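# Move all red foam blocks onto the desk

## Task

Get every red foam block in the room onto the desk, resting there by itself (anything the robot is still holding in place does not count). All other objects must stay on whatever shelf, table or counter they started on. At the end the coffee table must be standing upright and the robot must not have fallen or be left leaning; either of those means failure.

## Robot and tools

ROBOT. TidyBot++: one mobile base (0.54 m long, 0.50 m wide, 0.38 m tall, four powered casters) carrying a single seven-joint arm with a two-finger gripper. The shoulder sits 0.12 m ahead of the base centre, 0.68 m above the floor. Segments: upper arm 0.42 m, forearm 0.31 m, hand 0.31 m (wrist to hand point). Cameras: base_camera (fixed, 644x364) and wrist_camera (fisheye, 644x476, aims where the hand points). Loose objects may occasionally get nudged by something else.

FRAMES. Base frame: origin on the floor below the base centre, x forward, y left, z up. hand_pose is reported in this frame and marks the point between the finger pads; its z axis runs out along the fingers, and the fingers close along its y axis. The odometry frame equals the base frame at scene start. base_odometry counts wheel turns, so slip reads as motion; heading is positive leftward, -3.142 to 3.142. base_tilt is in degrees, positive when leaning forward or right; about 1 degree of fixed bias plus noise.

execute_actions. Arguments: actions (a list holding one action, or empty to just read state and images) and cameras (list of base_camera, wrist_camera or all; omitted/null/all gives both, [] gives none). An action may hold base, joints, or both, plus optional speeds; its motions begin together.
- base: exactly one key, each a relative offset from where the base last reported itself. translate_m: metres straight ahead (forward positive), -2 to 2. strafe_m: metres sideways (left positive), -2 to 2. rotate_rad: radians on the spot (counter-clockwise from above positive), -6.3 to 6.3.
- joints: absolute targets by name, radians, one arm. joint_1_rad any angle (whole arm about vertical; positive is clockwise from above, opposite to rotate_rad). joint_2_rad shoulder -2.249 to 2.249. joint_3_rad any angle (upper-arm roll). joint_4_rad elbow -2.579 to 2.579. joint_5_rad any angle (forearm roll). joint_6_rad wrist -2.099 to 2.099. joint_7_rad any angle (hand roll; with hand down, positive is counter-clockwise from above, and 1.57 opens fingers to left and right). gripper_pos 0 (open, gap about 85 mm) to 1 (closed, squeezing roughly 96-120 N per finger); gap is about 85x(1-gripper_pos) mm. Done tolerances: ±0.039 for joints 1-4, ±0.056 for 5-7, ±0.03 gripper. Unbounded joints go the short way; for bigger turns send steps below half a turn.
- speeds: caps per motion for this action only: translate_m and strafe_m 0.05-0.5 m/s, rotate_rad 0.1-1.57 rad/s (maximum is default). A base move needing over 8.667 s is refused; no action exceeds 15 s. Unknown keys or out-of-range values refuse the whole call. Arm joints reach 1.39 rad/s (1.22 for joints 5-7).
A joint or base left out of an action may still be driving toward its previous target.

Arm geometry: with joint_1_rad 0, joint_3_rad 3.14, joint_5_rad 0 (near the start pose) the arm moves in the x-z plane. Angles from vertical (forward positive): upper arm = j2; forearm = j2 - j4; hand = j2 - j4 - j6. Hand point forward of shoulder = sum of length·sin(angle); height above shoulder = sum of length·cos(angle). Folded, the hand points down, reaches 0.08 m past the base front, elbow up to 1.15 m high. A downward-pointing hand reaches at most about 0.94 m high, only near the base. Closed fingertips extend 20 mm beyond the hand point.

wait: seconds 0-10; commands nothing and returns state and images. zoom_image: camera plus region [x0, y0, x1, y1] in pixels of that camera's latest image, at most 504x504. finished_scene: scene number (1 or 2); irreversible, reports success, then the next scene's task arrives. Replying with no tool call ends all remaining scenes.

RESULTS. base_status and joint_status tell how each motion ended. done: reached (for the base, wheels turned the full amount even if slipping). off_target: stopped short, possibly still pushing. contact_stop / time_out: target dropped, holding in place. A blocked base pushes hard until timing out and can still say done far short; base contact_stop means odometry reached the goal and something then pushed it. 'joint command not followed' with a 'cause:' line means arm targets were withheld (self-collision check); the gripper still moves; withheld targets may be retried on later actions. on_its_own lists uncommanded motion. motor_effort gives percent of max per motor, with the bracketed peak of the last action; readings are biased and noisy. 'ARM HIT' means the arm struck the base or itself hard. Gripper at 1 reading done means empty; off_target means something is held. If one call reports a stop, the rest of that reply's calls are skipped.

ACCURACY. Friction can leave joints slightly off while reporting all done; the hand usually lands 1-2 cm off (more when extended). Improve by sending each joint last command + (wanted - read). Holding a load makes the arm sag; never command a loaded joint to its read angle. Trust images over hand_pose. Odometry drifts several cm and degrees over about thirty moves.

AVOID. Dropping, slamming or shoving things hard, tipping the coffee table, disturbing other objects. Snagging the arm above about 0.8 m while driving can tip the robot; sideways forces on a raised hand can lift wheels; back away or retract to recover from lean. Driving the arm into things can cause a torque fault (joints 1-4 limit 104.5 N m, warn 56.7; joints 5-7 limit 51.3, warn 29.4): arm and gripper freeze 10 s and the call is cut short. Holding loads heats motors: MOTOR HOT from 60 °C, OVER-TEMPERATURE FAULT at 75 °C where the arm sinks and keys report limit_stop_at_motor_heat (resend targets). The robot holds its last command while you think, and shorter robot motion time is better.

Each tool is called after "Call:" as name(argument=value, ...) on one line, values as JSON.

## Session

Call:
execute_actions(actions=[{"joints":{"joint_2_rad":-0.6,"joint_4_rad":-1.4,"joint_6_rad":-1.3,"joint_7_rad":1.57}}])

Scene clock: 2.40 s.
base_odometry: x=+0.000 y=+0.000 heading=+0.000 (m, m, rad; odometry frame)
base_tilt: forward=-0.7 right=-0.2 (deg)
base_status: not commanded
joint_positions: joint_1_rad=+0.018 joint_2_rad=-0.593 joint_3_rad=+3.131 joint_4_rad=-1.422 joint_5_rad=+0.017 joint_6_rad=-1.262 joint_7_rad=+1.591 gripper_pos=+0.000
joint_status: all done
motor_effort: joint_1_rad=+1(1) joint_2_rad=+3(5) joint_3_rad=+1(1) joint_4_rad=+19(22) joint_5_rad=-1(1) joint_6_rad=+7(7) joint_7_rad=+2(2) (%)
hand_pose: x=+0.3855 y=-0.0035 z=+1.0886 quat_wxyz=(+0.018, +0.865, +0.005, +0.502) (m; base frame)
pictures: base_camera, wrist_camera
camera_calibration (this result's frames):
wrist_camera: T_world_to_cam=[[-0.0210827, -0.995989, 0.0869598, -0.0974944], [-0.48503, -0.0658686, -0.872014, 1.19777], [0.874244, -0.0605625, -0.481695, 0.316788], [0, 0, 0, 1]] pos_world=[0.301949, 0.000977524, 1.20554]
Images, in order (width x height): base_camera 644x364, wrist_camera 644x476.

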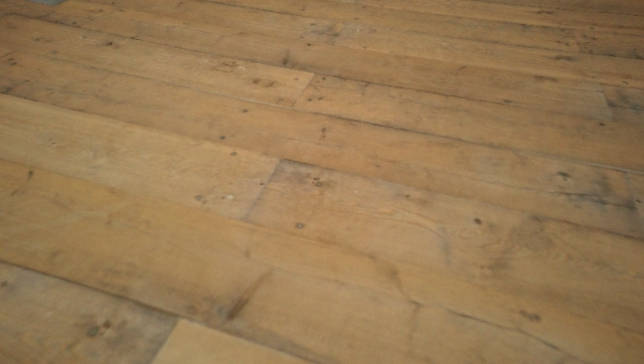

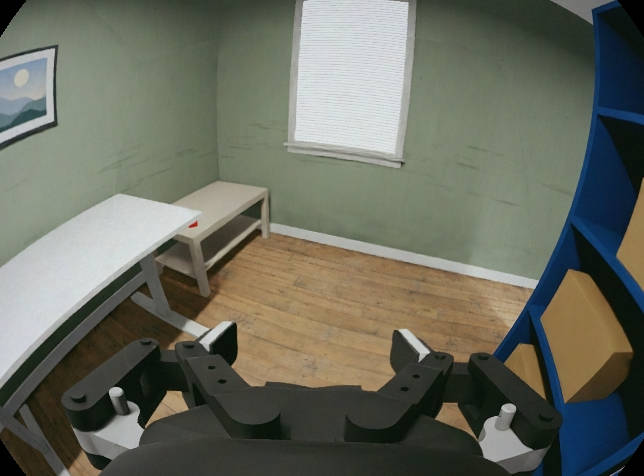

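Call:
execute_actions(actions=[{"base":{"rotate_rad":-0.3},"joints":{"joint_1_rad":-0.02,"joint_3_rad":3.17,"joint_5_rad":-0.04,"joint_2_rad":0.2,"joint_4_rad":-1.7,"joint_6_rad":-1.24}}], cameras=[])

Call:
execute_actions(actions=[{"base":{"translate_m":1.5}}], cameras=[])

Call:
execute_actions(actions=[{"base":{"rotate_rad":1.57}}], cameras=[])

Call:
execute_actions(actions=[{"base":{"translate_m":0.4}}])

Scene clock: 7.80 s.
base_odometry: x=+0.000 y=+0.000 heading=-0.299 (m, m, rad; odometry frame)
base_tilt: forward=-0.6 right=-0.2 (deg)
base_status: done
joint_positions: joint_1_rad=-0.001 joint_2_rad=+0.197 joint_3_rad=+3.148 joint_4_rad=-1.675 joint_5_rad=-0.009 joint_6_rad=-1.262 joint_7_rad=+1.591 gripper_pos=+0.000
joint_status: all done
motor_effort: joint_1_rad=+1(1) joint_2_rad=-25(26) joint_3_rad=+1(4) joint_4_rad=+18(22) joint_5_rad=-1(0) joint_6_rad=+0(6) joint_7_rad=+2(2) (%)
hand_pose: x=+0.5040 y=+0.0019 z=+0.6897 quat_wxyz=(-0.003, +1.000, +0.006, +0.004) (m; base frame)
pictures: none
No camera images: the call's "cameras" was empty. Leave "cameras" out to get every camera's image.

Scene clock: 12.17 s.
base_odometry: x=+1.433 y=-0.443 heading=-0.300 (m, m, rad; odometry frame)
base_tilt: forward=-0.6 right=-0.2 (deg)
base_status: done
joint_positions: joint_1_rad=-0.002 joint_2_rad=+0.199 joint_3_rad=+3.148 joint_4_rad=-1.678 joint_5_rad=-0.009 joint_6_rad=-1.262 joint_7_rad=+1.591 gripper_pos=+0.000
joint_status: not commanded
motor_effort: joint_1_rad=+1(0) joint_2_rad=-24(27) joint_3_rad=+0(0) joint_4_rad=+18(19) joint_5_rad=-1(1) joint_6_rad=+0(0) joint_7_rad=+1(1) (%)
hand_pose: x=+0.5028 y=+0.0022 z=+0.6880 quat_wxyz=(-0.004, +1.000, +0.006, +0.001) (m; base frame)
pictures: none
No camera images: the call's "cameras" was empty. Leave "cameras" out to get every camera's image.

Scene clock: 14.53 s.
base_odometry: x=+1.433 y=-0.443 heading=+1.270 (m, m, rad; odometry frame)
base_tilt: forward=-0.6 right=-0.2 (deg)
base_status: done
joint_positions: joint_1_rad=-0.018 joint_2_rad=+0.200 joint_3_rad=+3.158 joint_4_rad=-1.678 joint_5_rad=-0.015 joint_6_rad=-1.262 joint_7_rad=+1.590 gripper_pos=+0.000
joint_status: not commanded
motor_effort: joint_1_rad=+1(3) joint_2_rad=-24(27) joint_3_rad=+0(1) joint_4_rad=+18(19) joint_5_rad=-1(2) joint_6_rad=+0(2) joint_7_rad=+1(1) (%)
hand_pose: x=+0.5029 y=+0.0067 z=+0.6878 quat_wxyz=(-0.005, +1.000, +0.009, +0.001) (m; base frame)
pictures: none
No camera images: the call's "cameras" was empty. Leave "cameras" out to get every camera's image.

Scene clock: 16.70 s.
base_odometry: x=+1.551 y=-0.061 heading=+1.271 (m, m, rad; odometry frame)
base_tilt: forward=-0.6 right=-0.2 (deg)
base_status: done
joint_positions: joint_1_rad=-0.018 joint_2_rad=+0.204 joint_3_rad=+3.158 joint_4_rad=-1.679 joint_5_rad=-0.015 joint_6_rad=-1.262 joint_7_rad=+1.590 gripper_pos=+0.000
joint_status: not commanded
motor_effort: joint_1_rad=+1(0) joint_2_rad=-25(28) joint_3_rad=+1(0) joint_4_rad=+18(19) joint_5_rad=-1(1) joint_6_rad=+0(0) joint_7_rad=+2(2) (%)
hand_pose: x=+0.5024 y=+0.0067 z=+0.6858 quat_wxyz=(-0.005, +1.000, +0.009, -0.002) (m; base frame)
pictures: base_camera, wrist_camera
camera_calibration (this result's frames):
wrist_camera: T_world_to_cam=[[0.056389, -0.998128, 0.0236603, -0.0453394], [-0.99834, -0.0566472, -0.0103872, 0.570751], [0.011708, -0.0230353, -0.999666, 0.809486], [0, 0, 0, 1]] pos_world=[0.562883, 0.00572366, 0.816217]
Images, in order (width x height): base_camera 644x364, wrist_camera 644x476.

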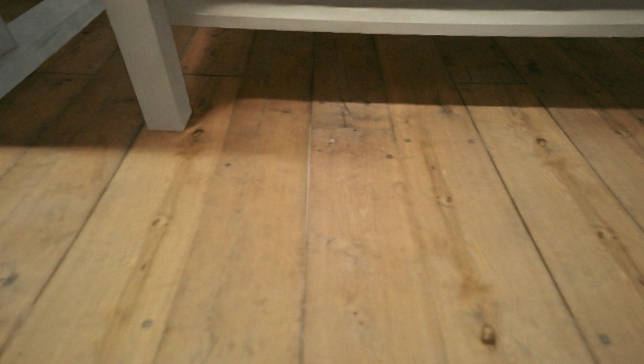

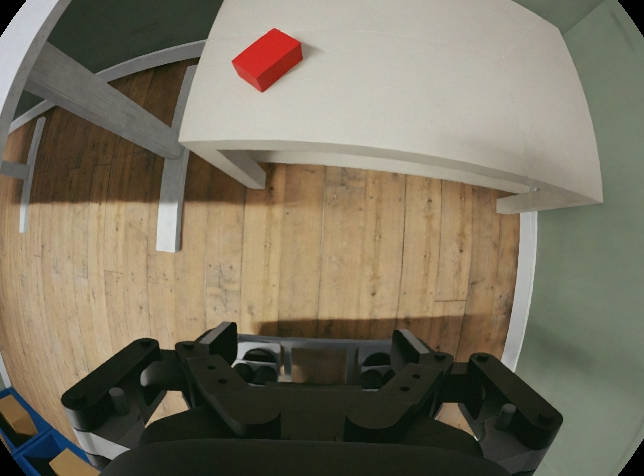

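Call:
execute_actions(actions=[{"base":{"translate_m":0.35},"joints":{"joint_1_rad":-0.19,"joint_7_rad":0.42,"joint_2_rad":0.3,"joint_4_rad":-1.9,"joint_6_rad":-0.93}}])

Scene clock: 20.30 s.
base_odometry: x=+1.654 y=+0.274 heading=+1.271 (m, m, rad; odometry frame)
base_tilt: forward=-0.6 right=-0.2 (deg)
base_status: done
joint_positions: joint_1_rad=-0.176 joint_2_rad=+0.303 joint_3_rad=+3.158 joint_4_rad=-1.874 joint_5_rad=-0.015 joint_6_rad=-0.961 joint_7_rad=+0.423 gripper_pos=+0.000
joint_status: all done
motor_effort: joint_1_rad=+1(1) joint_2_rad=-26(29) joint_3_rad=+0(1) joint_4_rad=+15(19) joint_5_rad=-1(1) joint_6_rad=-1(0) joint_7_rad=+1(2) (%)
hand_pose: x=+0.4985 y=+0.0661 z=+0.5928 quat_wxyz=(-0.004, +0.879, -0.478, -0.001) (m; base frame)
pictures: base_camera, wrist_camera
camera_calibration (this result's frames):
wrist_camera: T_world_to_cam=[[-0.81715, -0.575728, 0.0283412, 0.421162], [-0.576138, 0.817307, -0.00863982, 0.300049], [-0.0181892, -0.0233884, -0.999561, 0.732765], [0, 0, 0, 1]] pos_world=[0.530351, 0.0143807, 0.7231]
Images, in order (width x height): base_camera 644x364, wrist_camera 644x476.

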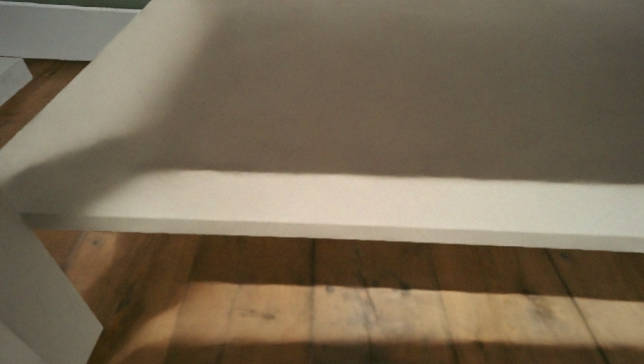

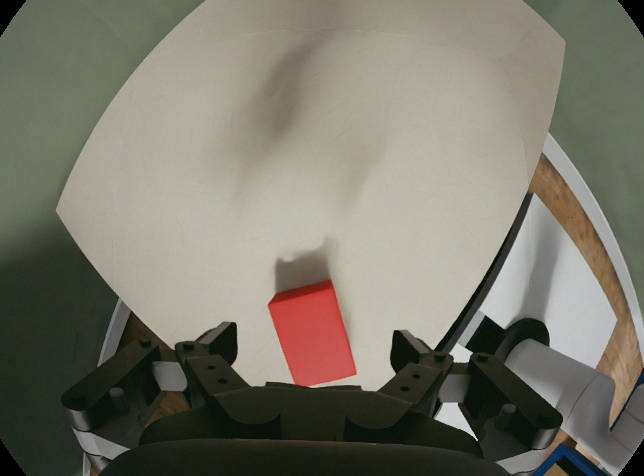

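Call:
execute_actions(actions=[{"joints":{"joint_1_rad":-0.25,"joint_7_rad":0.64,"joint_2_rad":0.41,"joint_4_rad":-1.99,"joint_6_rad":-0.73}}], cameras=["wrist_camera"])

Call:
execute_actions(actions=[{"joints":{"joint_2_rad":0.54,"joint_4_rad":-2.06,"joint_6_rad":-0.53}}], cameras=["wrist_camera"])

Call:
execute_actions(actions=[{"joints":{"gripper_pos":1}}], cameras=["wrist_camera"])

Scene clock: 27.80 s.
base_odometry: x=+1.654 y=+0.274 heading=+1.271 (m, m, rad; odometry frame)
base_tilt: forward=-0.5 right=-0.2 (deg)
base_status: not commanded
joint_positions: joint_1_rad=-0.237 joint_2_rad=+0.413 joint_3_rad=+3.158 joint_4_rad=-1.970 joint_5_rad=-0.015 joint_6_rad=-0.764 joint_7_rad=+0.625 gripper_pos=+0.000
joint_status: all done
motor_effort: joint_1_rad=+1(3) joint_2_rad=-28(31) joint_3_rad=+1(0) joint_4_rad=+13(16) joint_5_rad=-1(1) joint_6_rad=-1(0) joint_7_rad=+2(1) (%)
hand_pose: x=+0.4926 y=+0.0880 z=+0.5278 quat_wxyz=(+0.000, +0.933, -0.359, -0.003) (m; base frame)
pictures: wrist_camera
camera_calibration (this result's frames):
wrist_camera: T_world_to_cam=[[-0.640409, -0.767177, 0.0362701, 0.35634], [-0.76784, 0.640595, -0.00773843, 0.387697], [-0.0172977, -0.0328054, -0.999312, 0.668495], [0, 0, 0, 1]] pos_world=[0.537455, 0.0469492, 0.658111]
Images, in order (width x height): wrist_camera 644x476.

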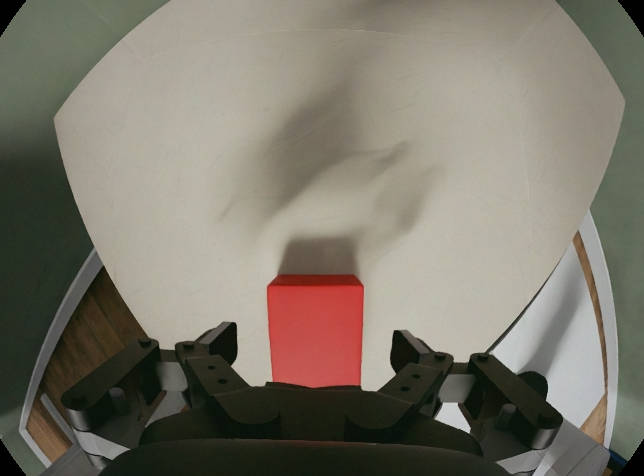

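Scene clock: 28.83 s.
base_odometry: x=+1.654 y=+0.274 heading=+1.271 (m, m, rad; odometry frame)
base_tilt: forward=-0.6 right=-0.2 (deg)
base_status: not commanded
joint_positions: joint_1_rad=-0.237 joint_2_rad=+0.542 joint_3_rad=+3.158 joint_4_rad=-2.038 joint_5_rad=-0.015 joint_6_rad=-0.565 joint_7_rad=+0.625 gripper_pos=+0.000
joint_status: all done
motor_effort: joint_1_rad=+1(1) joint_2_rad=-30(32) joint_3_rad=+0(0) joint_4_rad=+10(13) joint_5_rad=-1(1) joint_6_rad=-1(1) joint_7_rad=+1(1) (%)
hand_pose: x=+0.4924 y=+0.0867 z=+0.4647 quat_wxyz=(+0.001, +0.933, -0.359, -0.002) (m; base frame)
pictures: wrist_camera
camera_calibration (this result's frames):
wrist_camera: T_world_to_cam=[[-0.641118, -0.766496, 0.0380976, 0.357013], [-0.767285, 0.641201, -0.0116103, 0.389342], [-0.0155289, -0.0366753, -0.999207, 0.604803], [0, 0, 0, 1]] pos_world=[0.537016, 0.046184, 0.595242]
Images, in order (width x height): wrist_camera 644x476.

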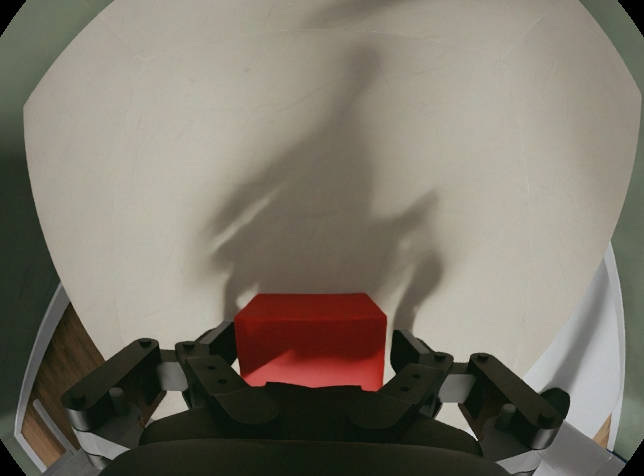

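Scene clock: 29.93 s.
base_odometry: x=+1.654 y=+0.274 heading=+1.271 (m, m, rad; odometry frame)
base_tilt: forward=-0.6 right=-0.2 (deg)
base_status: not commanded
joint_positions: joint_1_rad=-0.238 joint_2_rad=+0.532 joint_3_rad=+3.158 joint_4_rad=-2.040 joint_5_rad=-0.016 joint_6_rad=-0.561 joint_7_rad=+0.625 gripper_pos=+0.371
joint_status: gripper_pos off_target (ended at +0.371, target +1.000)
motor_effort: joint_1_rad=+1(3) joint_2_rad=-27(30) joint_3_rad=+0(4) joint_4_rad=+9(12) joint_5_rad=-1(1) joint_6_rad=+0(2) joint_7_rad=+1(1) (%)
hand_pose: x=+0.4948 y=+0.0879 z=+0.4684 quat_wxyz=(-0.003, +0.933, -0.360, +0.004) (m; base frame)
pictures: wrist_camera
camera_calibration (this result's frames):
wrist_camera: T_world_to_cam=[[-0.641679, -0.766483, 0.0274182, 0.364558], [-0.766966, 0.641416, -0.0186634, 0.393536], [-0.00328125, -0.0330048, -0.99945, 0.602306], [0, 0, 0, 1]] pos_world=[0.537734, 0.0468858, 0.599324]
Images, in order (width x height): wrist_camera 644x476.

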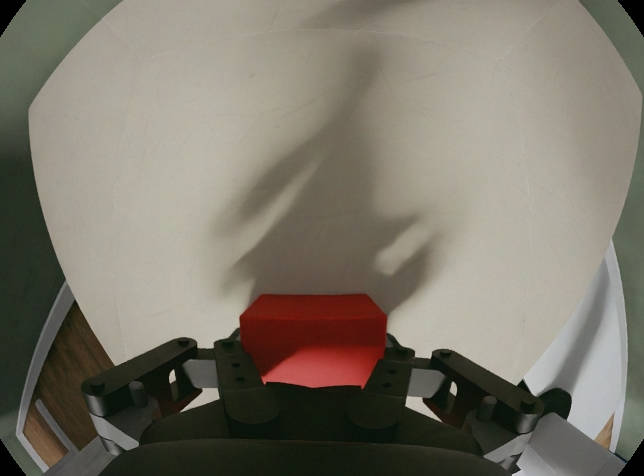

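Position is about the same as before relative to the desk.

Call:
execute_actions(actions=[{"joints":{"joint_1_rad":-0.1,"joint_2_rad":0.3,"joint_4_rad":-0.9,"joint_6_rad":-1.4}}], cameras=[])

Call:
execute_actions(actions=[{"joints":{"joint_1_rad":-1.05,"joint_7_rad":0.34}}], cameras=["wrist_camera"])

Call:
execute_actions(actions=[{"joints":{"joint_2_rad":0.64,"joint_4_rad":-0.73,"joint_6_rad":-1.49}}], cameras=["wrist_camera"])

Scene clock: 33.93 s.
base_odometry: x=+1.654 y=+0.274 heading=+1.271 (m, m, rad; odometry frame)
base_tilt: forward=-0.6 right=-0.1 (deg)
base_status: not commanded
joint_positions: joint_1_rad=-0.118 joint_2_rad=+0.307 joint_3_rad=+3.158 joint_4_rad=-0.924 joint_5_rad=-0.016 joint_6_rad=-1.364 joint_7_rad=+0.625 gripper_pos=+0.371
joint_status: all done
motor_effort: joint_1_rad=+1(2) joint_2_rad=-32(37) joint_3_rad=+0(0) joint_4_rad=+21(21) joint_5_rad=-1(1) joint_6_rad=+4(5) joint_7_rad=+1(1) (%)
hand_pose: x=+0.7007 y=+0.0676 z=+0.9214 quat_wxyz=(-0.140, +0.879, -0.393, +0.231) (m; base frame)
pictures: none
No camera images: the call's "cameras" was empty. Leave "cameras" out to get every camera's image.

Scene clock: 36.17 s.
base_odometry: x=+1.654 y=+0.274 heading=+1.271 (m, m, rad; odometry frame)
base_tilt: forward=-0.6 right=-0.2 (deg)
base_status: not commanded
joint_positions: joint_1_rad=-1.039 joint_2_rad=+0.307 joint_3_rad=+3.159 joint_4_rad=-0.924 joint_5_rad=-0.016 joint_6_rad=-1.364 joint_7_rad=+0.360 gripper_pos=+0.371
joint_status: all done
motor_effort: joint_1_rad=+1(1) joint_2_rad=-32(33) joint_3_rad=+0(1) joint_4_rad=+21(21) joint_5_rad=-1(1) joint_6_rad=+4(5) joint_7_rad=+2(2) (%)
hand_pose: x=+0.4176 y=+0.5038 z=+0.9214 quat_wxyz=(-0.245, +0.959, -0.089, +0.113) (m; base frame)
pictures: wrist_camera
camera_calibration (this result's frames):
wrist_camera: T_world_to_cam=[[-0.0872117, -0.887481, -0.452516, 0.893013], [-0.958646, 0.198297, -0.204147, 0.550209], [0.270909, 0.415999, -0.868074, 0.606713], [0, 0, 0, 1]] pos_world=[0.440972, 0.431036, 1.0431]
Images, in order (width x height): wrist_camera 644x476.

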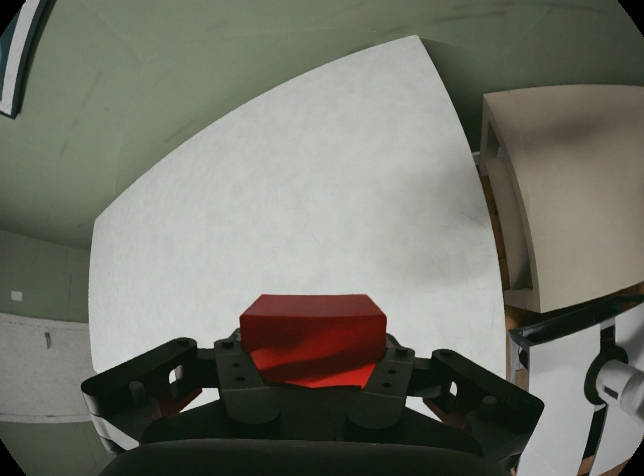

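Scene clock: 37.97 s.
base_odometry: x=+1.654 y=+0.274 heading=+1.271 (m, m, rad; odometry frame)
base_tilt: forward=-0.6 right=-0.2 (deg)
base_status: not commanded
joint_positions: joint_1_rad=-1.039 joint_2_rad=+0.646 joint_3_rad=+3.159 joint_4_rad=-0.756 joint_5_rad=-0.016 joint_6_rad=-1.453 joint_7_rad=+0.360 gripper_pos=+0.371
joint_status: all done
motor_effort: joint_1_rad=+1(1) joint_2_rad=-43(48) joint_3_rad=+0(0) joint_4_rad=+20(22) joint_5_rad=-1(1) joint_6_rad=+2(5) joint_7_rad=+1(1) (%)
hand_pose: x=+0.4505 y=+0.5606 z=+0.7716 quat_wxyz=(-0.129, +0.986, -0.091, +0.060) (m; base frame)
pictures: wrist_camera
camera_calibration (this result's frames):
wrist_camera: T_world_to_cam=[[-0.130024, -0.964782, -0.22867, 0.768384], [-0.980116, 0.159929, -0.117456, 0.504205], [0.14989, 0.208851, -0.966392, 0.690681], [0, 0, 0, 1]] pos_world=[0.490561, 0.516436, 0.902397]
Images, in order (width x height): wrist_camera 644x476.

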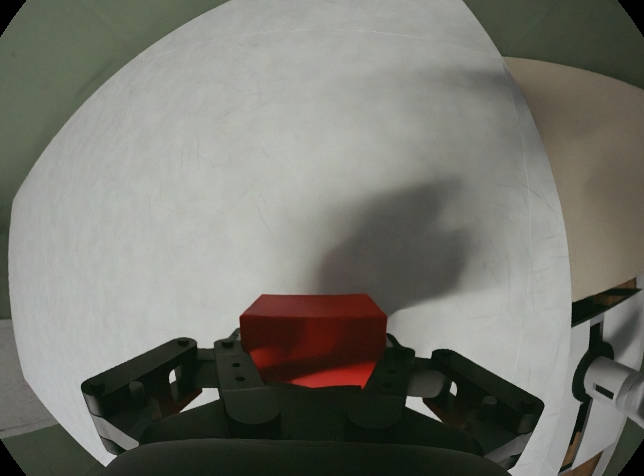

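Call:
execute_actions(actions=[{"joints":{"joint_2_rad":0.685}}], cameras=[])

Call:
execute_actions(actions=[{"joints":{"gripper_pos":0}}], cameras=[])

Call:
execute_actions(actions=[{"joints":{"joint_2_rad":-0.3,"joint_4_rad":-1.2}}], cameras=["wrist_camera"])

Call:
execute_actions(actions=[{"joints":{"joint_1_rad":-2.5,"joint_7_rad":1.57,"joint_6_rad":-1.2}}], cameras=["wrist_camera"])

Scene clock: 41.10 s.
base_odometry: x=+1.654 y=+0.274 heading=+1.271 (m, m, rad; odometry frame)
base_tilt: forward=-0.6 right=-0.3 (deg)
base_status: not commanded
joint_positions: joint_1_rad=-1.039 joint_2_rad=+0.680 joint_3_rad=+3.159 joint_4_rad=-0.749 joint_5_rad=-0.016 joint_6_rad=-1.455 joint_7_rad=+0.360 gripper_pos=+0.371
joint_status: all done
motor_effort: joint_1_rad=+1(1) joint_2_rad=-42(46) joint_3_rad=+0(1) joint_4_rad=+20(21) joint_5_rad=-1(1) joint_6_rad=+1(3) joint_7_rad=+2(1) (%)
hand_pose: x=+0.4525 y=+0.5641 z=+0.7524 quat_wxyz=(-0.117, +0.988, -0.091, +0.054) (m; base frame)
pictures: none
No camera images: the call's "cameras" was empty. Leave "cameras" out to get every camera's image.

Scene clock: 42.20 s.
base_odometry: x=+1.654 y=+0.274 heading=+1.271 (m, m, rad; odometry frame)
base_tilt: forward=-0.5 right=-0.2 (deg)
base_status: not commanded
joint_positions: joint_1_rad=-1.039 joint_2_rad=+0.680 joint_3_rad=+3.159 joint_4_rad=-0.749 joint_5_rad=-0.016 joint_6_rad=-1.455 joint_7_rad=+0.360 gripper_pos=+0.000
joint_status: all done
motor_effort: joint_1_rad=+1(0) joint_2_rad=-43(44) joint_3_rad=+0(0) joint_4_rad=+20(21) joint_5_rad=-1(1) joint_6_rad=+1(2) joint_7_rad=+1(2) (%)
hand_pose: x=+0.4525 y=+0.5641 z=+0.7524 quat_wxyz=(-0.117, +0.988, -0.091, +0.054) (m; base frame)
pictures: none
No camera images: the call's "cameras" was empty. Leave "cameras" out to get every camera's image.

Scene clock: 44.47 s.
base_odometry: x=+1.654 y=+0.274 heading=+1.271 (m, m, rad; odometry frame)
base_tilt: forward=-0.6 right=-0.2 (deg)
base_status: not commanded
joint_positions: joint_1_rad=-1.039 joint_2_rad=-0.299 joint_3_rad=+3.159 joint_4_rad=-1.172 joint_5_rad=-0.016 joint_6_rad=-1.455 joint_7_rad=+0.360 gripper_pos=+0.000
joint_status: all done
motor_effort: joint_1_rad=+1(1) joint_2_rad=-7(46) joint_3_rad=+1(0) joint_4_rad=+20(22) joint_5_rad=-1(1) joint_6_rad=+5(5) joint_7_rad=+1(1) (%)
hand_pose: x=+0.2942 y=+0.2955 z=+1.0721 quat_wxyz=(-0.360, +0.914, -0.085, +0.164) (m; base frame)
pictures: wrist_camera
camera_calibration (this result's frames):
wrist_camera: T_world_to_cam=[[-0.0132571, -0.758007, -0.652111, 0.919539], [-0.927264, 0.253365, -0.275658, 0.555128], [0.374173, 0.601025, -0.706232, 0.599071], [0, 0, 0, 1]] pos_world=[0.302785, 0.196311, 1.17575]
Images, in order (width x height): wrist_camera 644x476.

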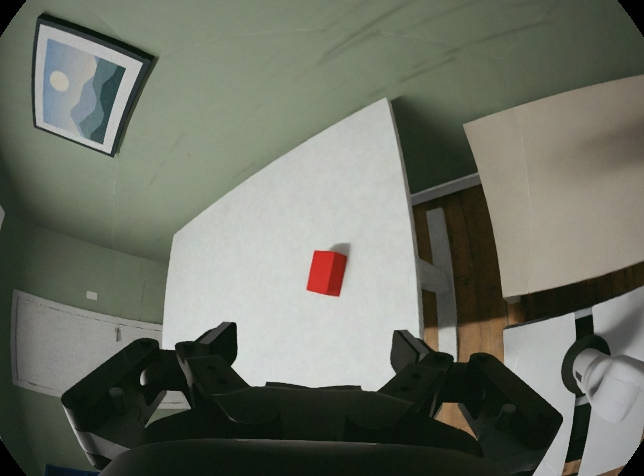

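Scene clock: 47.17 s.
base_odometry: x=+1.654 y=+0.274 heading=+1.271 (m, m, rad; odometry frame)
base_tilt: forward=-0.6 right=-0.2 (deg)
base_status: not commanded
joint_positions: joint_1_rad=-2.484 joint_2_rad=-0.299 joint_3_rad=+3.159 joint_4_rad=-1.173 joint_5_rad=-0.016 joint_6_rad=-1.237 joint_7_rad=+1.551 gripper_pos=+0.000
joint_status: all done
motor_effort: joint_1_rad=+1(2) joint_2_rad=-7(7) joint_3_rad=+1(2) joint_4_rad=+19(20) joint_5_rad=-1(1) joint_6_rad=+7(7) joint_7_rad=+1(1) (%)
hand_pose: x=-0.1838 y=+0.2367 z=+1.1254 quat_wxyz=(-0.470, +0.295, +0.819, +0.149) (m; base frame)
pictures: wrist_camera
camera_calibration (this result's frames):
wrist_camera: T_world_to_cam=[[0.630919, 0.775661, 0.0170462, -0.0942581], [0.399372, -0.305854, -0.864266, 1.18017], [-0.665164, 0.55209, -0.502746, 0.442458], [0, 0, 0, 1]] pos_world=[-0.117551, 0.189796, 1.24403]
Images, in order (width x height): wrist_camera 644x476.

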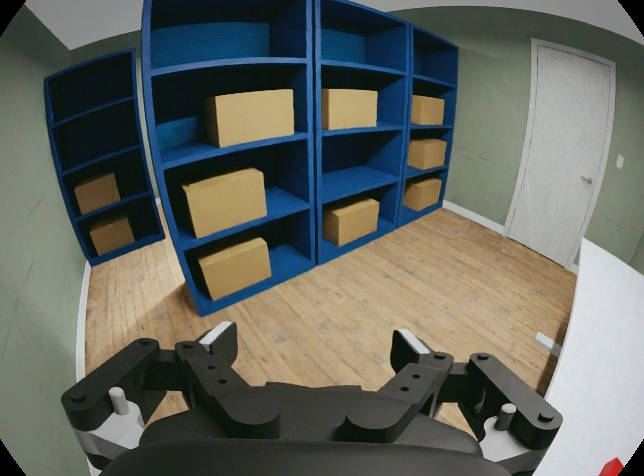

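Call:
execute_actions(actions=[{"base":{"strafe_m":-0.2},"joints":{"joint_1_rad":-2.95}}], cameras=[])

Call:
execute_actions(actions=[{"base":{"translate_m":-1.75}}], cameras=["wrist_camera"])

Scene clock: 50.57 s.
base_odometry: x=+1.846 y=+0.215 heading=+1.272 (m, m, rad; odometry frame)
base_tilt: forward=-0.6 right=-0.2 (deg)
base_status: done
joint_positions: joint_1_rad=-2.936 joint_2_rad=-0.300 joint_3_rad=+3.160 joint_4_rad=-1.175 joint_5_rad=-0.017 joint_6_rad=-1.235 joint_7_rad=+1.551 gripper_pos=+0.000
joint_status: all done
motor_effort: joint_1_rad=+1(0) joint_2_rad=-7(10) joint_3_rad=+1(3) joint_4_rad=+20(20) joint_5_rad=-1(2) joint_6_rad=+7(8) joint_7_rad=+2(2) (%)
hand_pose: x=-0.2567 y=+0.0815 z=+1.1251 quat_wxyz=(-0.491, +0.105, +0.864, +0.040) (m; base frame)
pictures: none
No camera images: the call's "cameras" was empty. Leave "cameras" out to get every camera's image.

Scene clock: 55.43 s.
base_odometry: x=+1.331 y=-1.458 heading=+1.272 (m, m, rad; odometry frame)
base_tilt: forward=-0.7 right=-0.2 (deg)
base_status: done
joint_positions: joint_1_rad=-2.936 joint_2_rad=-0.297 joint_3_rad=+3.160 joint_4_rad=-1.178 joint_5_rad=-0.017 joint_6_rad=-1.233 joint_7_rad=+1.551 gripper_pos=+0.000
joint_status: not commanded
motor_effort: joint_1_rad=+0(0) joint_2_rad=-7(10) joint_3_rad=+1(0) joint_4_rad=+20(21) joint_5_rad=-1(2) joint_6_rad=+7(7) joint_7_rad=+1(1) (%)
hand_pose: x=-0.2584 y=+0.0818 z=+1.1234 quat_wxyz=(-0.490, +0.105, +0.864, +0.040) (m; base frame)
pictures: wrist_camera
camera_calibration (this result's frames):
wrist_camera: T_world_to_cam=[[0.230382, 0.972963, 0.016354, -0.0459323], [0.494495, -0.102581, -0.863106, 1.16751], [-0.838092, 0.206931, -0.504758, 0.463201], [0, 0, 0, 1]] pos_world=[-0.17854, 0.0686038, 1.24224]
Images, in order (width x height): wrist_camera 644x476.

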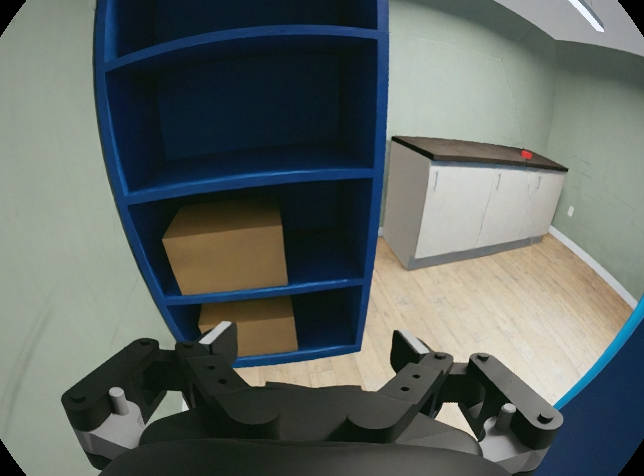

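Call:
execute_actions(actions=[{"base":{"translate_m":-0.55}}], cameras=[])

Call:
execute_actions(actions=[{"base":{"strafe_m":1.3}}], cameras=["wrist_camera"])

Call:
execute_actions(actions=[{"base":{"strafe_m":1.2},"joints":{"joint_1_rad":-3.14,"joint_6_rad":-1.6}}], cameras=["wrist_camera"])

Scene clock: 62.13 s.
base_odometry: x=+1.169 y=-1.984 heading=+1.272 (m, m, rad; odometry frame)
base_tilt: forward=-0.6 right=-0.2 (deg)
base_status: done
joint_positions: joint_1_rad=-2.936 joint_2_rad=-0.295 joint_3_rad=+3.160 joint_4_rad=-1.179 joint_5_rad=-0.017 joint_6_rad=-1.232 joint_7_rad=+1.551 gripper_pos=+0.000
joint_status: not commanded
motor_effort: joint_1_rad=+1(0) joint_2_rad=-7(11) joint_3_rad=+1(0) joint_4_rad=+19(20) joint_5_rad=-1(2) joint_6_rad=+7(7) joint_7_rad=+2(1) (%)
hand_pose: x=-0.2593 y=+0.0820 z=+1.1224 quat_wxyz=(-0.489, +0.105, +0.865, +0.039) (m; base frame)
pictures: none
No camera images: the call's "cameras" was empty. Leave "cameras" out to get every camera's image.

Scene clock: 66.10 s.
base_odometry: x=-0.073 y=-1.602 heading=+1.272 (m, m, rad; odometry frame)
base_tilt: forward=-0.6 right=-0.2 (deg)
base_status: done
joint_positions: joint_1_rad=-2.937 joint_2_rad=-0.295 joint_3_rad=+3.161 joint_4_rad=-1.179 joint_5_rad=-0.017 joint_6_rad=-1.232 joint_7_rad=+1.551 gripper_pos=+0.000
joint_status: not commanded
motor_effort: joint_1_rad=+1(1) joint_2_rad=-8(8) joint_3_rad=+1(3) joint_4_rad=+20(20) joint_5_rad=-1(2) joint_6_rad=+7(7) joint_7_rad=+1(1) (%)
hand_pose: x=-0.2592 y=+0.0819 z=+1.1225 quat_wxyz=(-0.489, +0.105, +0.865, +0.039) (m; base frame)
pictures: wrist_camera
camera_calibration (this result's frames):
wrist_camera: T_world_to_cam=[[0.230046, 0.973052, 0.015785, -0.0452861], [0.495756, -0.103217, -0.862306, 1.16662], [-0.837439, 0.206195, -0.506141, 0.463769], [0, 0, 0, 1]] pos_world=[-0.179561, 0.0688529, 1.24143]
Images, in order (width x height): wrist_camera 644x476.

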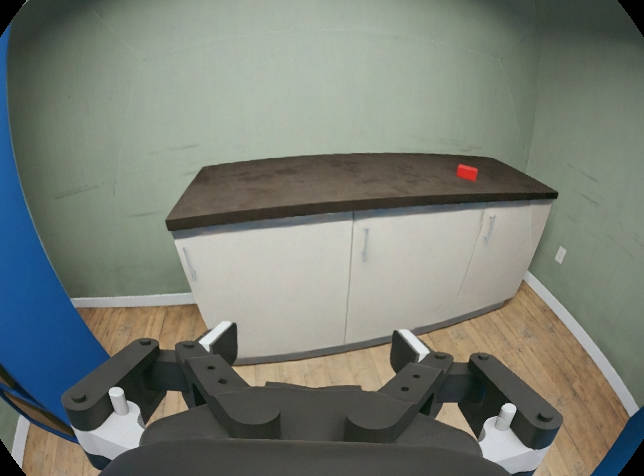

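Scene clock: 69.87 s.
base_odometry: x=-1.220 y=-1.249 heading=+1.272 (m, m, rad; odometry frame)
base_tilt: forward=-0.6 right=-0.2 (deg)
base_status: done
joint_positions: joint_1_rad=-3.126 joint_2_rad=-0.296 joint_3_rad=+3.161 joint_4_rad=-1.180 joint_5_rad=-0.017 joint_6_rad=-1.569 joint_7_rad=+1.551 gripper_pos=+0.000
joint_status: all done
motor_effort: joint_1_rad=+1(2) joint_2_rad=-6(8) joint_3_rad=+1(3) joint_4_rad=+19(20) joint_5_rad=-1(2) joint_6_rad=+5(7) joint_7_rad=+2(2) (%)
hand_pose: x=-0.1993 y=+0.0064 z=+1.0433 quat_wxyz=(-0.337, +0.023, +0.941, -0.008) (m; base frame)
pictures: wrist_camera
camera_calibration (this result's frames):
wrist_camera: T_world_to_cam=[[0.030701, 0.999327, 0.0200717, -0.0286654], [0.763432, -0.0104828, -0.645803, 0.887697], [-0.645158, 0.0351502, -0.76324, 0.797057], [0, 0, 0, 1]] pos_world=[-0.162589, 0.00993497, 1.1822]
Images, in order (width x height): wrist_camera 644x476.

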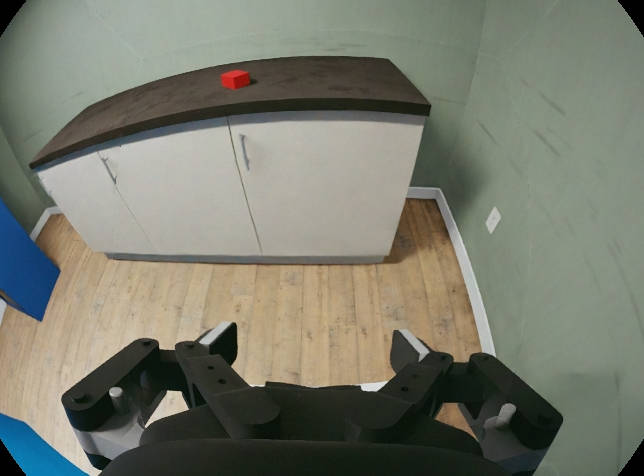

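Call:
execute_actions(actions=[{"base":{"strafe_m":-0.25}}], cameras=[])

Call:
execute_actions(actions=[{"base":{"rotate_rad":3.14},"joints":{"joint_1_rad":-0.03,"joint_6_rad":-1.5},"speeds":{"rotate_rad":1.3}}], cameras=[])

Call:
execute_actions(actions=[{"base":{"translate_m":0.45},"joints":{"joint_2_rad":-0.15}}])

Scene clock: 75.33 s.
base_odometry: x=-0.981 y=-1.323 heading=+1.272 (m, m, rad; odometry frame)
base_tilt: forward=-0.7 right=-0.1 (deg)
base_status: done
joint_positions: joint_1_rad=-3.127 joint_2_rad=-0.298 joint_3_rad=+3.163 joint_4_rad=-1.182 joint_5_rad=-0.018 joint_6_rad=-1.571 joint_7_rad=+1.551 gripper_pos=+0.000
joint_status: not commanded
motor_effort: joint_1_rad=+1(2) joint_2_rad=-6(10) joint_3_rad=+1(4) joint_4_rad=+19(20) joint_5_rad=-1(2) joint_6_rad=+5(7) joint_7_rad=+1(2) (%)
hand_pose: x=-0.1982 y=+0.0065 z=+1.0428 quat_wxyz=(-0.337, +0.024, +0.941, -0.009) (m; base frame)
pictures: none
No camera images: the call's "cameras" was empty. Leave "cameras" out to get every camera's image.

Scene clock: 79.23 s.
base_odometry: x=-0.981 y=-1.323 heading=-1.872 (m, m, rad; odometry frame)
base_tilt: forward=-0.6 right=-0.2 (deg)
base_status: done
joint_positions: joint_1_rad=-0.045 joint_2_rad=-0.298 joint_3_rad=+3.163 joint_4_rad=-1.182 joint_5_rad=-0.018 joint_6_rad=-1.538 joint_7_rad=+1.551 gripper_pos=+0.000
joint_status: all done
motor_effort: joint_1_rad=+1(0) joint_2_rad=-6(9) joint_3_rad=+1(1) joint_4_rad=+19(20) joint_5_rad=-1(2) joint_6_rad=+6(5) joint_7_rad=+2(1) (%)
hand_pose: x=+0.4438 y=+0.0128 z=+1.0495 quat_wxyz=(-0.019, +0.936, +0.005, +0.352) (m; base frame)
pictures: none
No camera images: the call's "cameras" was empty. Leave "cameras" out to get every camera's image.

Scene clock: 81.50 s.
base_odometry: x=-1.114 y=-1.753 heading=-1.871 (m, m, rad; odometry frame)
base_tilt: forward=-0.6 right=-0.2 (deg)
base_status: done
joint_positions: joint_1_rad=-0.045 joint_2_rad=-0.145 joint_3_rad=+3.163 joint_4_rad=-1.182 joint_5_rad=-0.018 joint_6_rad=-1.534 joint_7_rad=+1.551 gripper_pos=+0.000
joint_status: all done
motor_effort: joint_1_rad=+1(1) joint_2_rad=-12(16) joint_3_rad=+1(2) joint_4_rad=+19(21) joint_5_rad=-2(1) joint_6_rad=+4(6) joint_7_rad=+1(2) (%)
hand_pose: x=+0.4969 y=+0.0152 z=+0.9963 quat_wxyz=(-0.016, +0.959, +0.004, +0.281) (m; base frame)
pictures: base_camera, wrist_camera
camera_calibration (this result's frames):
wrist_camera: T_world_to_cam=[[0.0311663, -0.999286, 0.021346, -0.0290447], [-0.832771, -0.0377713, -0.552327, 1.0264], [0.552739, -0.000562314, -0.833354, 0.685289], [0, 0, 0, 1]] pos_world=[0.476877, 0.0101299, 1.13862]
Images, in order (width x height): base_camera 644x364, wrist_camera 644x476.

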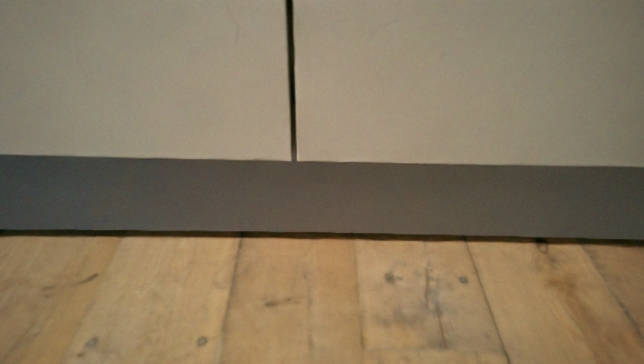

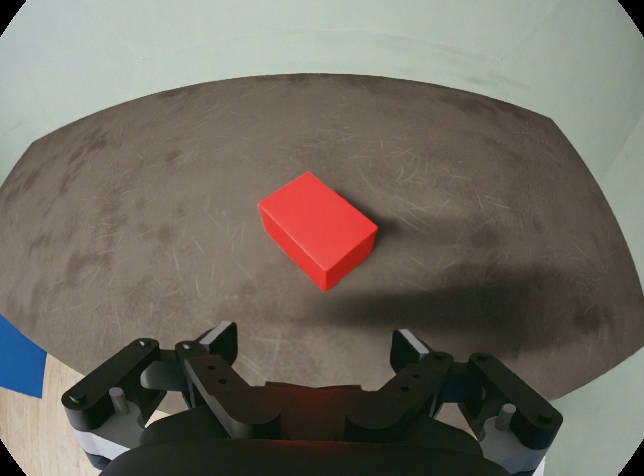

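Call:
execute_actions(actions=[{"joints":{"joint_2_rad":0.03,"joint_4_rad":-0.9,"joint_6_rad":-1.8,"joint_7_rad":2.4}}], cameras=[])

Call:
execute_actions(actions=[{"base":{"translate_m":0.1}}])

Scene clock: 85.10 s.
base_odometry: x=-1.114 y=-1.753 heading=-1.871 (m, m, rad; odometry frame)
base_tilt: forward=-0.6 right=-0.2 (deg)
base_status: not commanded
joint_positions: joint_1_rad=-0.045 joint_2_rad=+0.023 joint_3_rad=+3.163 joint_4_rad=-0.926 joint_5_rad=-0.018 joint_6_rad=-1.764 joint_7_rad=+2.386 gripper_pos=+0.000
joint_status: all done
motor_effort: joint_1_rad=+1(1) joint_2_rad=-17(19) joint_3_rad=+1(1) joint_4_rad=+17(20) joint_5_rad=-2(1) joint_6_rad=+3(5) joint_7_rad=+1(1) (%)
hand_pose: x=+0.5137 y=+0.0165 z=+1.0023 quat_wxyz=(+0.075, +0.891, +0.401, +0.199) (m; base frame)
pictures: none
No camera images: the call's "cameras" was empty. Leave "cameras" out to get every camera's image.

Scene clock: 86.50 s.
base_odometry: x=-1.144 y=-1.849 heading=-1.870 (m, m, rad; odometry frame)
base_tilt: forward=-0.7 right=-0.2 (deg)
base_status: done
joint_positions: joint_1_rad=-0.045 joint_2_rad=+0.034 joint_3_rad=+3.163 joint_4_rad=-0.925 joint_5_rad=-0.018 joint_6_rad=-1.765 joint_7_rad=+2.386 gripper_pos=+0.000
joint_status: not commanded
motor_effort: joint_1_rad=+1(1) joint_2_rad=-18(22) joint_3_rad=+1(1) joint_4_rad=+18(19) joint_5_rad=-2(2) joint_6_rad=+2(4) joint_7_rad=+1(1) (%)
hand_pose: x=+0.5167 y=+0.0167 z=+0.9985 quat_wxyz=(+0.073, +0.892, +0.402, +0.194) (m; base frame)
pictures: base_camera, wrist_camera
camera_calibration (this result's frames):
wrist_camera: T_world_to_cam=[[0.696991, -0.637532, 0.328264, -0.684699], [-0.568312, -0.770277, -0.289302, 0.657038], [0.437293, 0.0150842, -0.899193, 0.801265], [0, 0, 0, 1]] pos_world=[0.500244, 0.0574971, 1.13534]
Images, in order (width x height): base_camera 644x364, wrist_camera 644x476.

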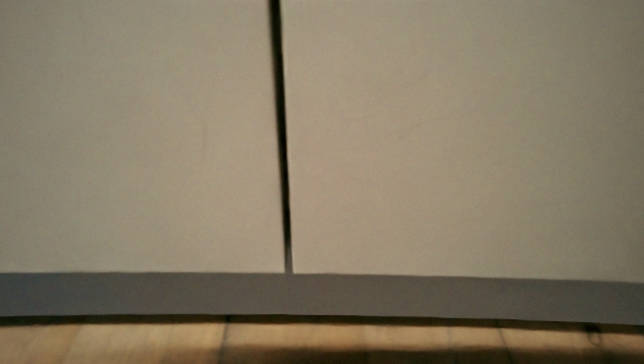

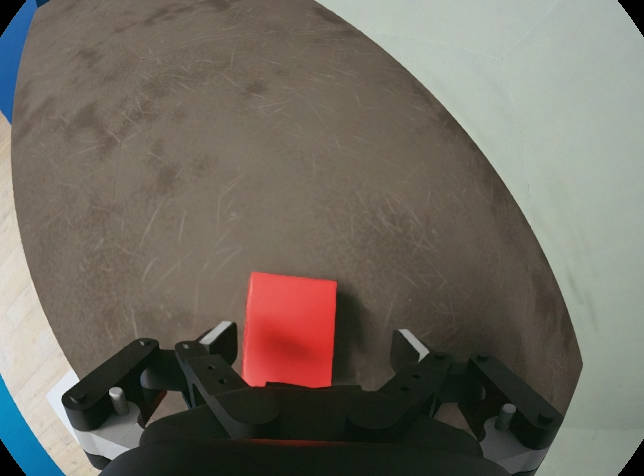

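Call:
execute_actions(actions=[{"joints":{"joint_1_rad":-0.075,"joint_2_rad":-0.01,"joint_4_rad":-1.17,"joint_6_rad":-1.55,"joint_7_rad":2.35}}], cameras=["wrist_camera"])

Scene clock: 89.57 s.
base_odometry: x=-1.144 y=-1.849 heading=-1.870 (m, m, rad; odometry frame)
base_tilt: forward=-0.6 right=-0.2 (deg)
base_status: not commanded
joint_positions: joint_1_rad=-0.058 joint_2_rad=+0.004 joint_3_rad=+3.163 joint_4_rad=-1.147 joint_5_rad=-0.018 joint_6_rad=-1.588 joint_7_rad=+2.370 gripper_pos=+0.000
joint_status: all done
motor_effort: joint_1_rad=+1(1) joint_2_rad=-19(20) joint_3_rad=+0(1) joint_4_rad=+20(21) joint_5_rad=-1(1) joint_6_rad=+2(3) joint_7_rad=+1(1) (%)
hand_pose: x=+0.5293 y=+0.0222 z=+0.9444 quat_wxyz=(+0.066, +0.894, +0.400, +0.189) (m; base frame)
pictures: wrist_camera
camera_calibration (this result's frames):
wrist_camera: T_world_to_cam=[[0.699077, -0.643173, 0.312443, -0.658267], [-0.576062, -0.765447, -0.286781, 0.65446], [0.423608, 0.0204957, -0.905614, 0.760266], [0, 0, 0, 1]] pos_world=[0.515134, 0.0619922, 1.08186]
Images, in order (width x height): wrist_camera 644x476.

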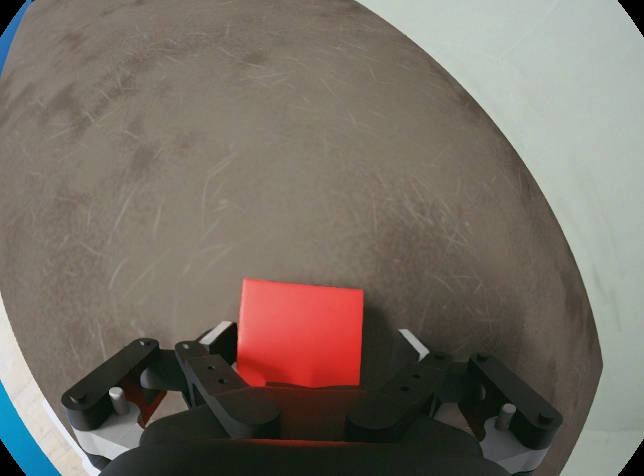

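Slightly lower, shifted left.

Call:
execute_actions(actions=[{"joints":{"joint_1_rad":-0.1,"joint_4_rad":-1.24,"joint_6_rad":-1.5}}], cameras=["wrist_camera"])

Call:
execute_actions(actions=[{"joints":{"gripper_pos":1}}], cameras=[])

Call:
execute_actions(actions=[{"joints":{"joint_2_rad":-0.4,"joint_6_rad":-1.7}}], cameras=["wrist_camera"])

Scene clock: 92.37 s.
base_odometry: x=-1.144 y=-1.849 heading=-1.870 (m, m, rad; odometry frame)
base_tilt: forward=-0.6 right=-0.2 (deg)
base_status: not commanded
joint_positions: joint_1_rad=-0.082 joint_2_rad=-0.014 joint_3_rad=+3.163 joint_4_rad=-1.209 joint_5_rad=-0.018 joint_6_rad=-1.530 joint_7_rad=+2.370 gripper_pos=+0.000
joint_status: all done
motor_effort: joint_1_rad=+1(0) joint_2_rad=-15(19) joint_3_rad=+1(1) joint_4_rad=+18(20) joint_5_rad=-1(2) joint_6_rad=+3(3) joint_7_rad=+1(1) (%)
hand_pose: x=+0.5306 y=+0.0317 z=+0.9332 quat_wxyz=(+0.066, +0.889, +0.409, +0.196) (m; base frame)
pictures: wrist_camera
camera_calibration (this result's frames):
wrist_camera: T_world_to_cam=[[0.708596, -0.628436, 0.320873, -0.66295], [-0.555418, -0.777231, -0.295673, 0.656992], [0.435204, 0.0312943, -0.899788, 0.737411], [0, 0, 0, 1]] pos_world=[0.513744, 0.0709365, 1.07049]
Images, in order (width x height): wrist_camera 644x476.

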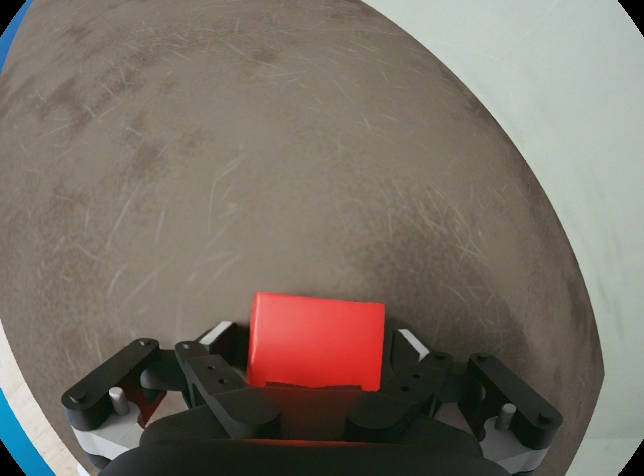

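Scene clock: 93.60 s.
base_odometry: x=-1.144 y=-1.849 heading=-1.870 (m, m, rad; odometry frame)
base_tilt: forward=-0.6 right=-0.2 (deg)
base_status: not commanded
joint_positions: joint_1_rad=-0.084 joint_2_rad=-0.029 joint_3_rad=+3.163 joint_4_rad=-1.211 joint_5_rad=-0.019 joint_6_rad=-1.526 joint_7_rad=+2.369 gripper_pos=+0.349
joint_status: gripper_pos off_target (ended at +0.349, target +1.000)
motor_effort: joint_1_rad=+1(1) joint_2_rad=-11(17) joint_3_rad=+0(2) joint_4_rad=+15(19) joint_5_rad=+0(4) joint_6_rad=+3(4) joint_7_rad=+1(1) (%)
hand_pose: x=+0.5274 y=+0.0329 z=+0.9391 quat_wxyz=(+0.068, +0.887, +0.409, +0.204) (m; base frame)
pictures: none
No camera images: the call's "cameras" was empty. Leave "cameras" out to get every camera's image.

Scene clock: 95.33 s.
base_odometry: x=-1.144 y=-1.849 heading=-1.870 (m, m, rad; odometry frame)
base_tilt: forward=-0.7 right=-0.2 (deg)
base_status: not commanded
joint_positions: joint_1_rad=-0.084 joint_2_rad=-0.404 joint_3_rad=+3.163 joint_4_rad=-1.224 joint_5_rad=-0.019 joint_6_rad=-1.667 joint_7_rad=+2.369 gripper_pos=+0.349
joint_status: all done
motor_effort: joint_1_rad=+0(1) joint_2_rad=-1(21) joint_3_rad=+1(1) joint_4_rad=+18(21) joint_5_rad=-1(1) joint_6_rad=+5(5) joint_7_rad=+3(2) (%)
hand_pose: x=+0.3724 y=+0.0207 z=+1.0366 quat_wxyz=(+0.104, +0.859, +0.398, +0.305) (m; base frame)
pictures: wrist_camera
camera_calibration (this result's frames):
wrist_camera: T_world_to_cam=[[0.618335, -0.633712, 0.464834, -0.706497], [-0.463649, -0.771706, -0.435316, 0.701628], [0.63458, 0.0536515, -0.770993, 0.691431], [0, 0, 0, 1]] pos_world=[0.323392, 0.0566382, 1.16692]
Images, in order (width x height): wrist_camera 644x476.

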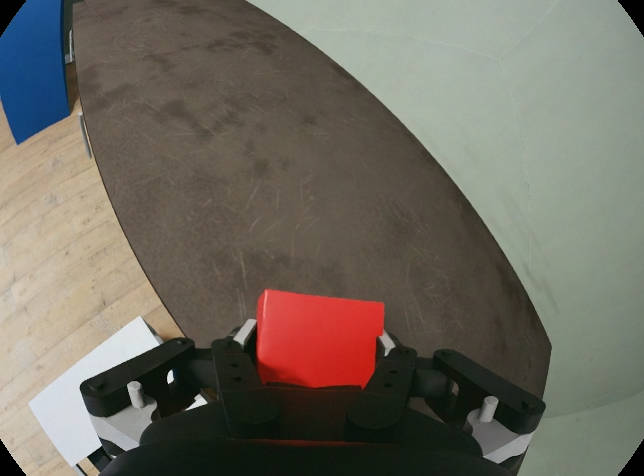

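Call:
execute_actions(actions=[{"base":{"translate_m":-0.5},"joints":{"joint_6_rad":-2.0,"joint_7_rad":1.57,"joint_1_rad":0}}], cameras=[])

Call:
execute_actions(actions=[{"base":{"rotate_rad":1.571}}])

Call:
execute_actions(actions=[{"base":{"translate_m":1.1}}])

Scene clock: 99.77 s.
base_odometry: x=-0.997 y=-1.371 heading=-1.870 (m, m, rad; odometry frame)
base_tilt: forward=-0.6 right=-0.2 (deg)
base_status: done
joint_positions: joint_1_rad=-0.014 joint_2_rad=-0.406 joint_3_rad=+3.163 joint_4_rad=-1.224 joint_5_rad=-0.019 joint_6_rad=-1.970 joint_7_rad=+1.570 gripper_pos=+0.349
joint_status: all done
motor_effort: joint_1_rad=+1(0) joint_2_rad=+0(5) joint_3_rad=+1(1) joint_4_rad=+16(18) joint_5_rad=-1(2) joint_6_rad=+2(4) joint_7_rad=+1(0) (%)
hand_pose: x=+0.2905 y=+0.0032 z=+0.9915 quat_wxyz=(-0.012, +0.984, +0.001, +0.176) (m; base frame)
pictures: none
No camera images: the call's "cameras" was empty. Leave "cameras" out to get every camera's image.

Scene clock: 102.07 s.
base_odometry: x=-0.997 y=-1.371 heading=-0.299 (m, m, rad; odometry frame)
base_tilt: forward=-0.6 right=-0.2 (deg)
base_status: done
joint_positions: joint_1_rad=-0.014 joint_2_rad=-0.405 joint_3_rad=+3.163 joint_4_rad=-1.224 joint_5_rad=-0.019 joint_6_rad=-1.970 joint_7_rad=+1.570 gripper_pos=+0.349
joint_status: not commanded
motor_effort: joint_1_rad=+1(0) joint_2_rad=+0(1) joint_3_rad=+1(2) joint_4_rad=+17(17) joint_5_rad=-1(2) joint_6_rad=+3(3) joint_7_rad=+2(1) (%)
hand_pose: x=+0.2907 y=+0.0032 z=+0.9914 quat_wxyz=(-0.012, +0.984, +0.001, +0.176) (m; base frame)
pictures: base_camera, wrist_camera
camera_calibration (this result's frames):
wrist_camera: T_world_to_cam=[[0.0307001, -0.999259, 0.0232064, -0.0361721], [-0.932566, -0.0369907, -0.359099, 0.688919], [0.359692, -0.0106172, -0.933011, 0.950072], [0, 0, 0, 1]] pos_world=[0.30184, -0.000574594, 1.13466]
Images, in order (width x height): base_camera 644x364, wrist_camera 644x476.

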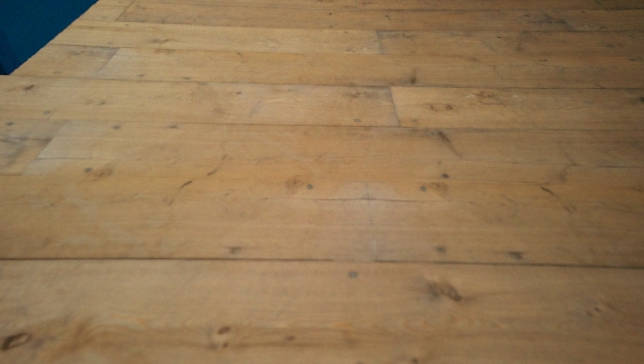

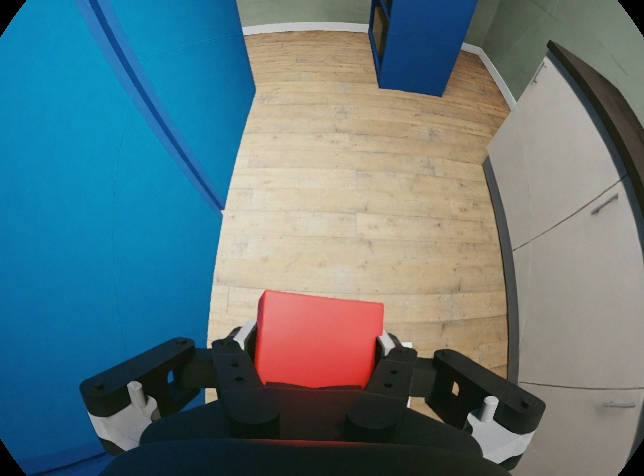

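Scene clock: 105.63 s.
base_odometry: x=+0.055 y=-1.694 heading=-0.298 (m, m, rad; odometry frame)
base_tilt: forward=-0.6 right=-0.2 (deg)
base_status: done
joint_positions: joint_1_rad=-0.014 joint_2_rad=-0.396 joint_3_rad=+3.163 joint_4_rad=-1.224 joint_5_rad=-0.019 joint_6_rad=-1.970 joint_7_rad=+1.570 gripper_pos=+0.349
joint_status: not commanded
motor_effort: joint_1_rad=+1(1) joint_2_rad=+0(5) joint_3_rad=+1(1) joint_4_rad=+16(17) joint_5_rad=-1(1) joint_6_rad=+3(3) joint_7_rad=+1(1) (%)
hand_pose: x=+0.2933 y=+0.0033 z=+0.9899 quat_wxyz=(-0.012, +0.985, +0.001, +0.171) (m; base frame)
pictures: base_camera, wrist_camera
camera_calibration (this result's frames):
wrist_camera: T_world_to_cam=[[0.0308969, -0.999256, 0.0230639, -0.036098], [-0.935576, -0.0370334, -0.351177, 0.683859], [0.35177, -0.0107278, -0.936025, 0.953079], [0, 0, 0, 1]] pos_world=[0.305653, -0.000521079, 1.13309]
Images, in order (width x height): base_camera 644x364, wrist_camera 644x476.

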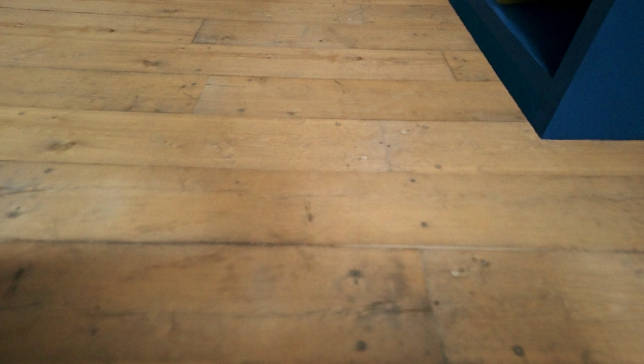

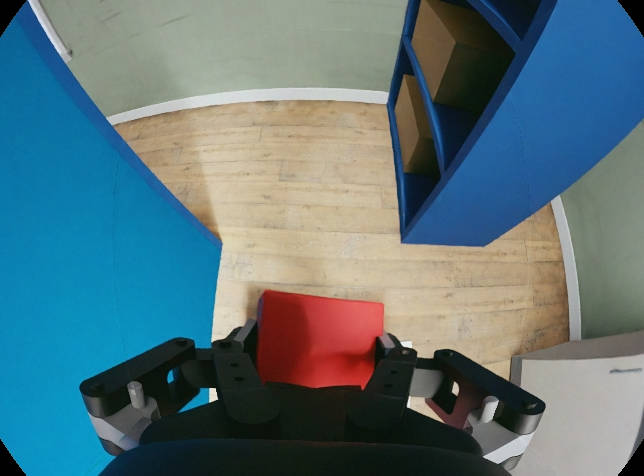

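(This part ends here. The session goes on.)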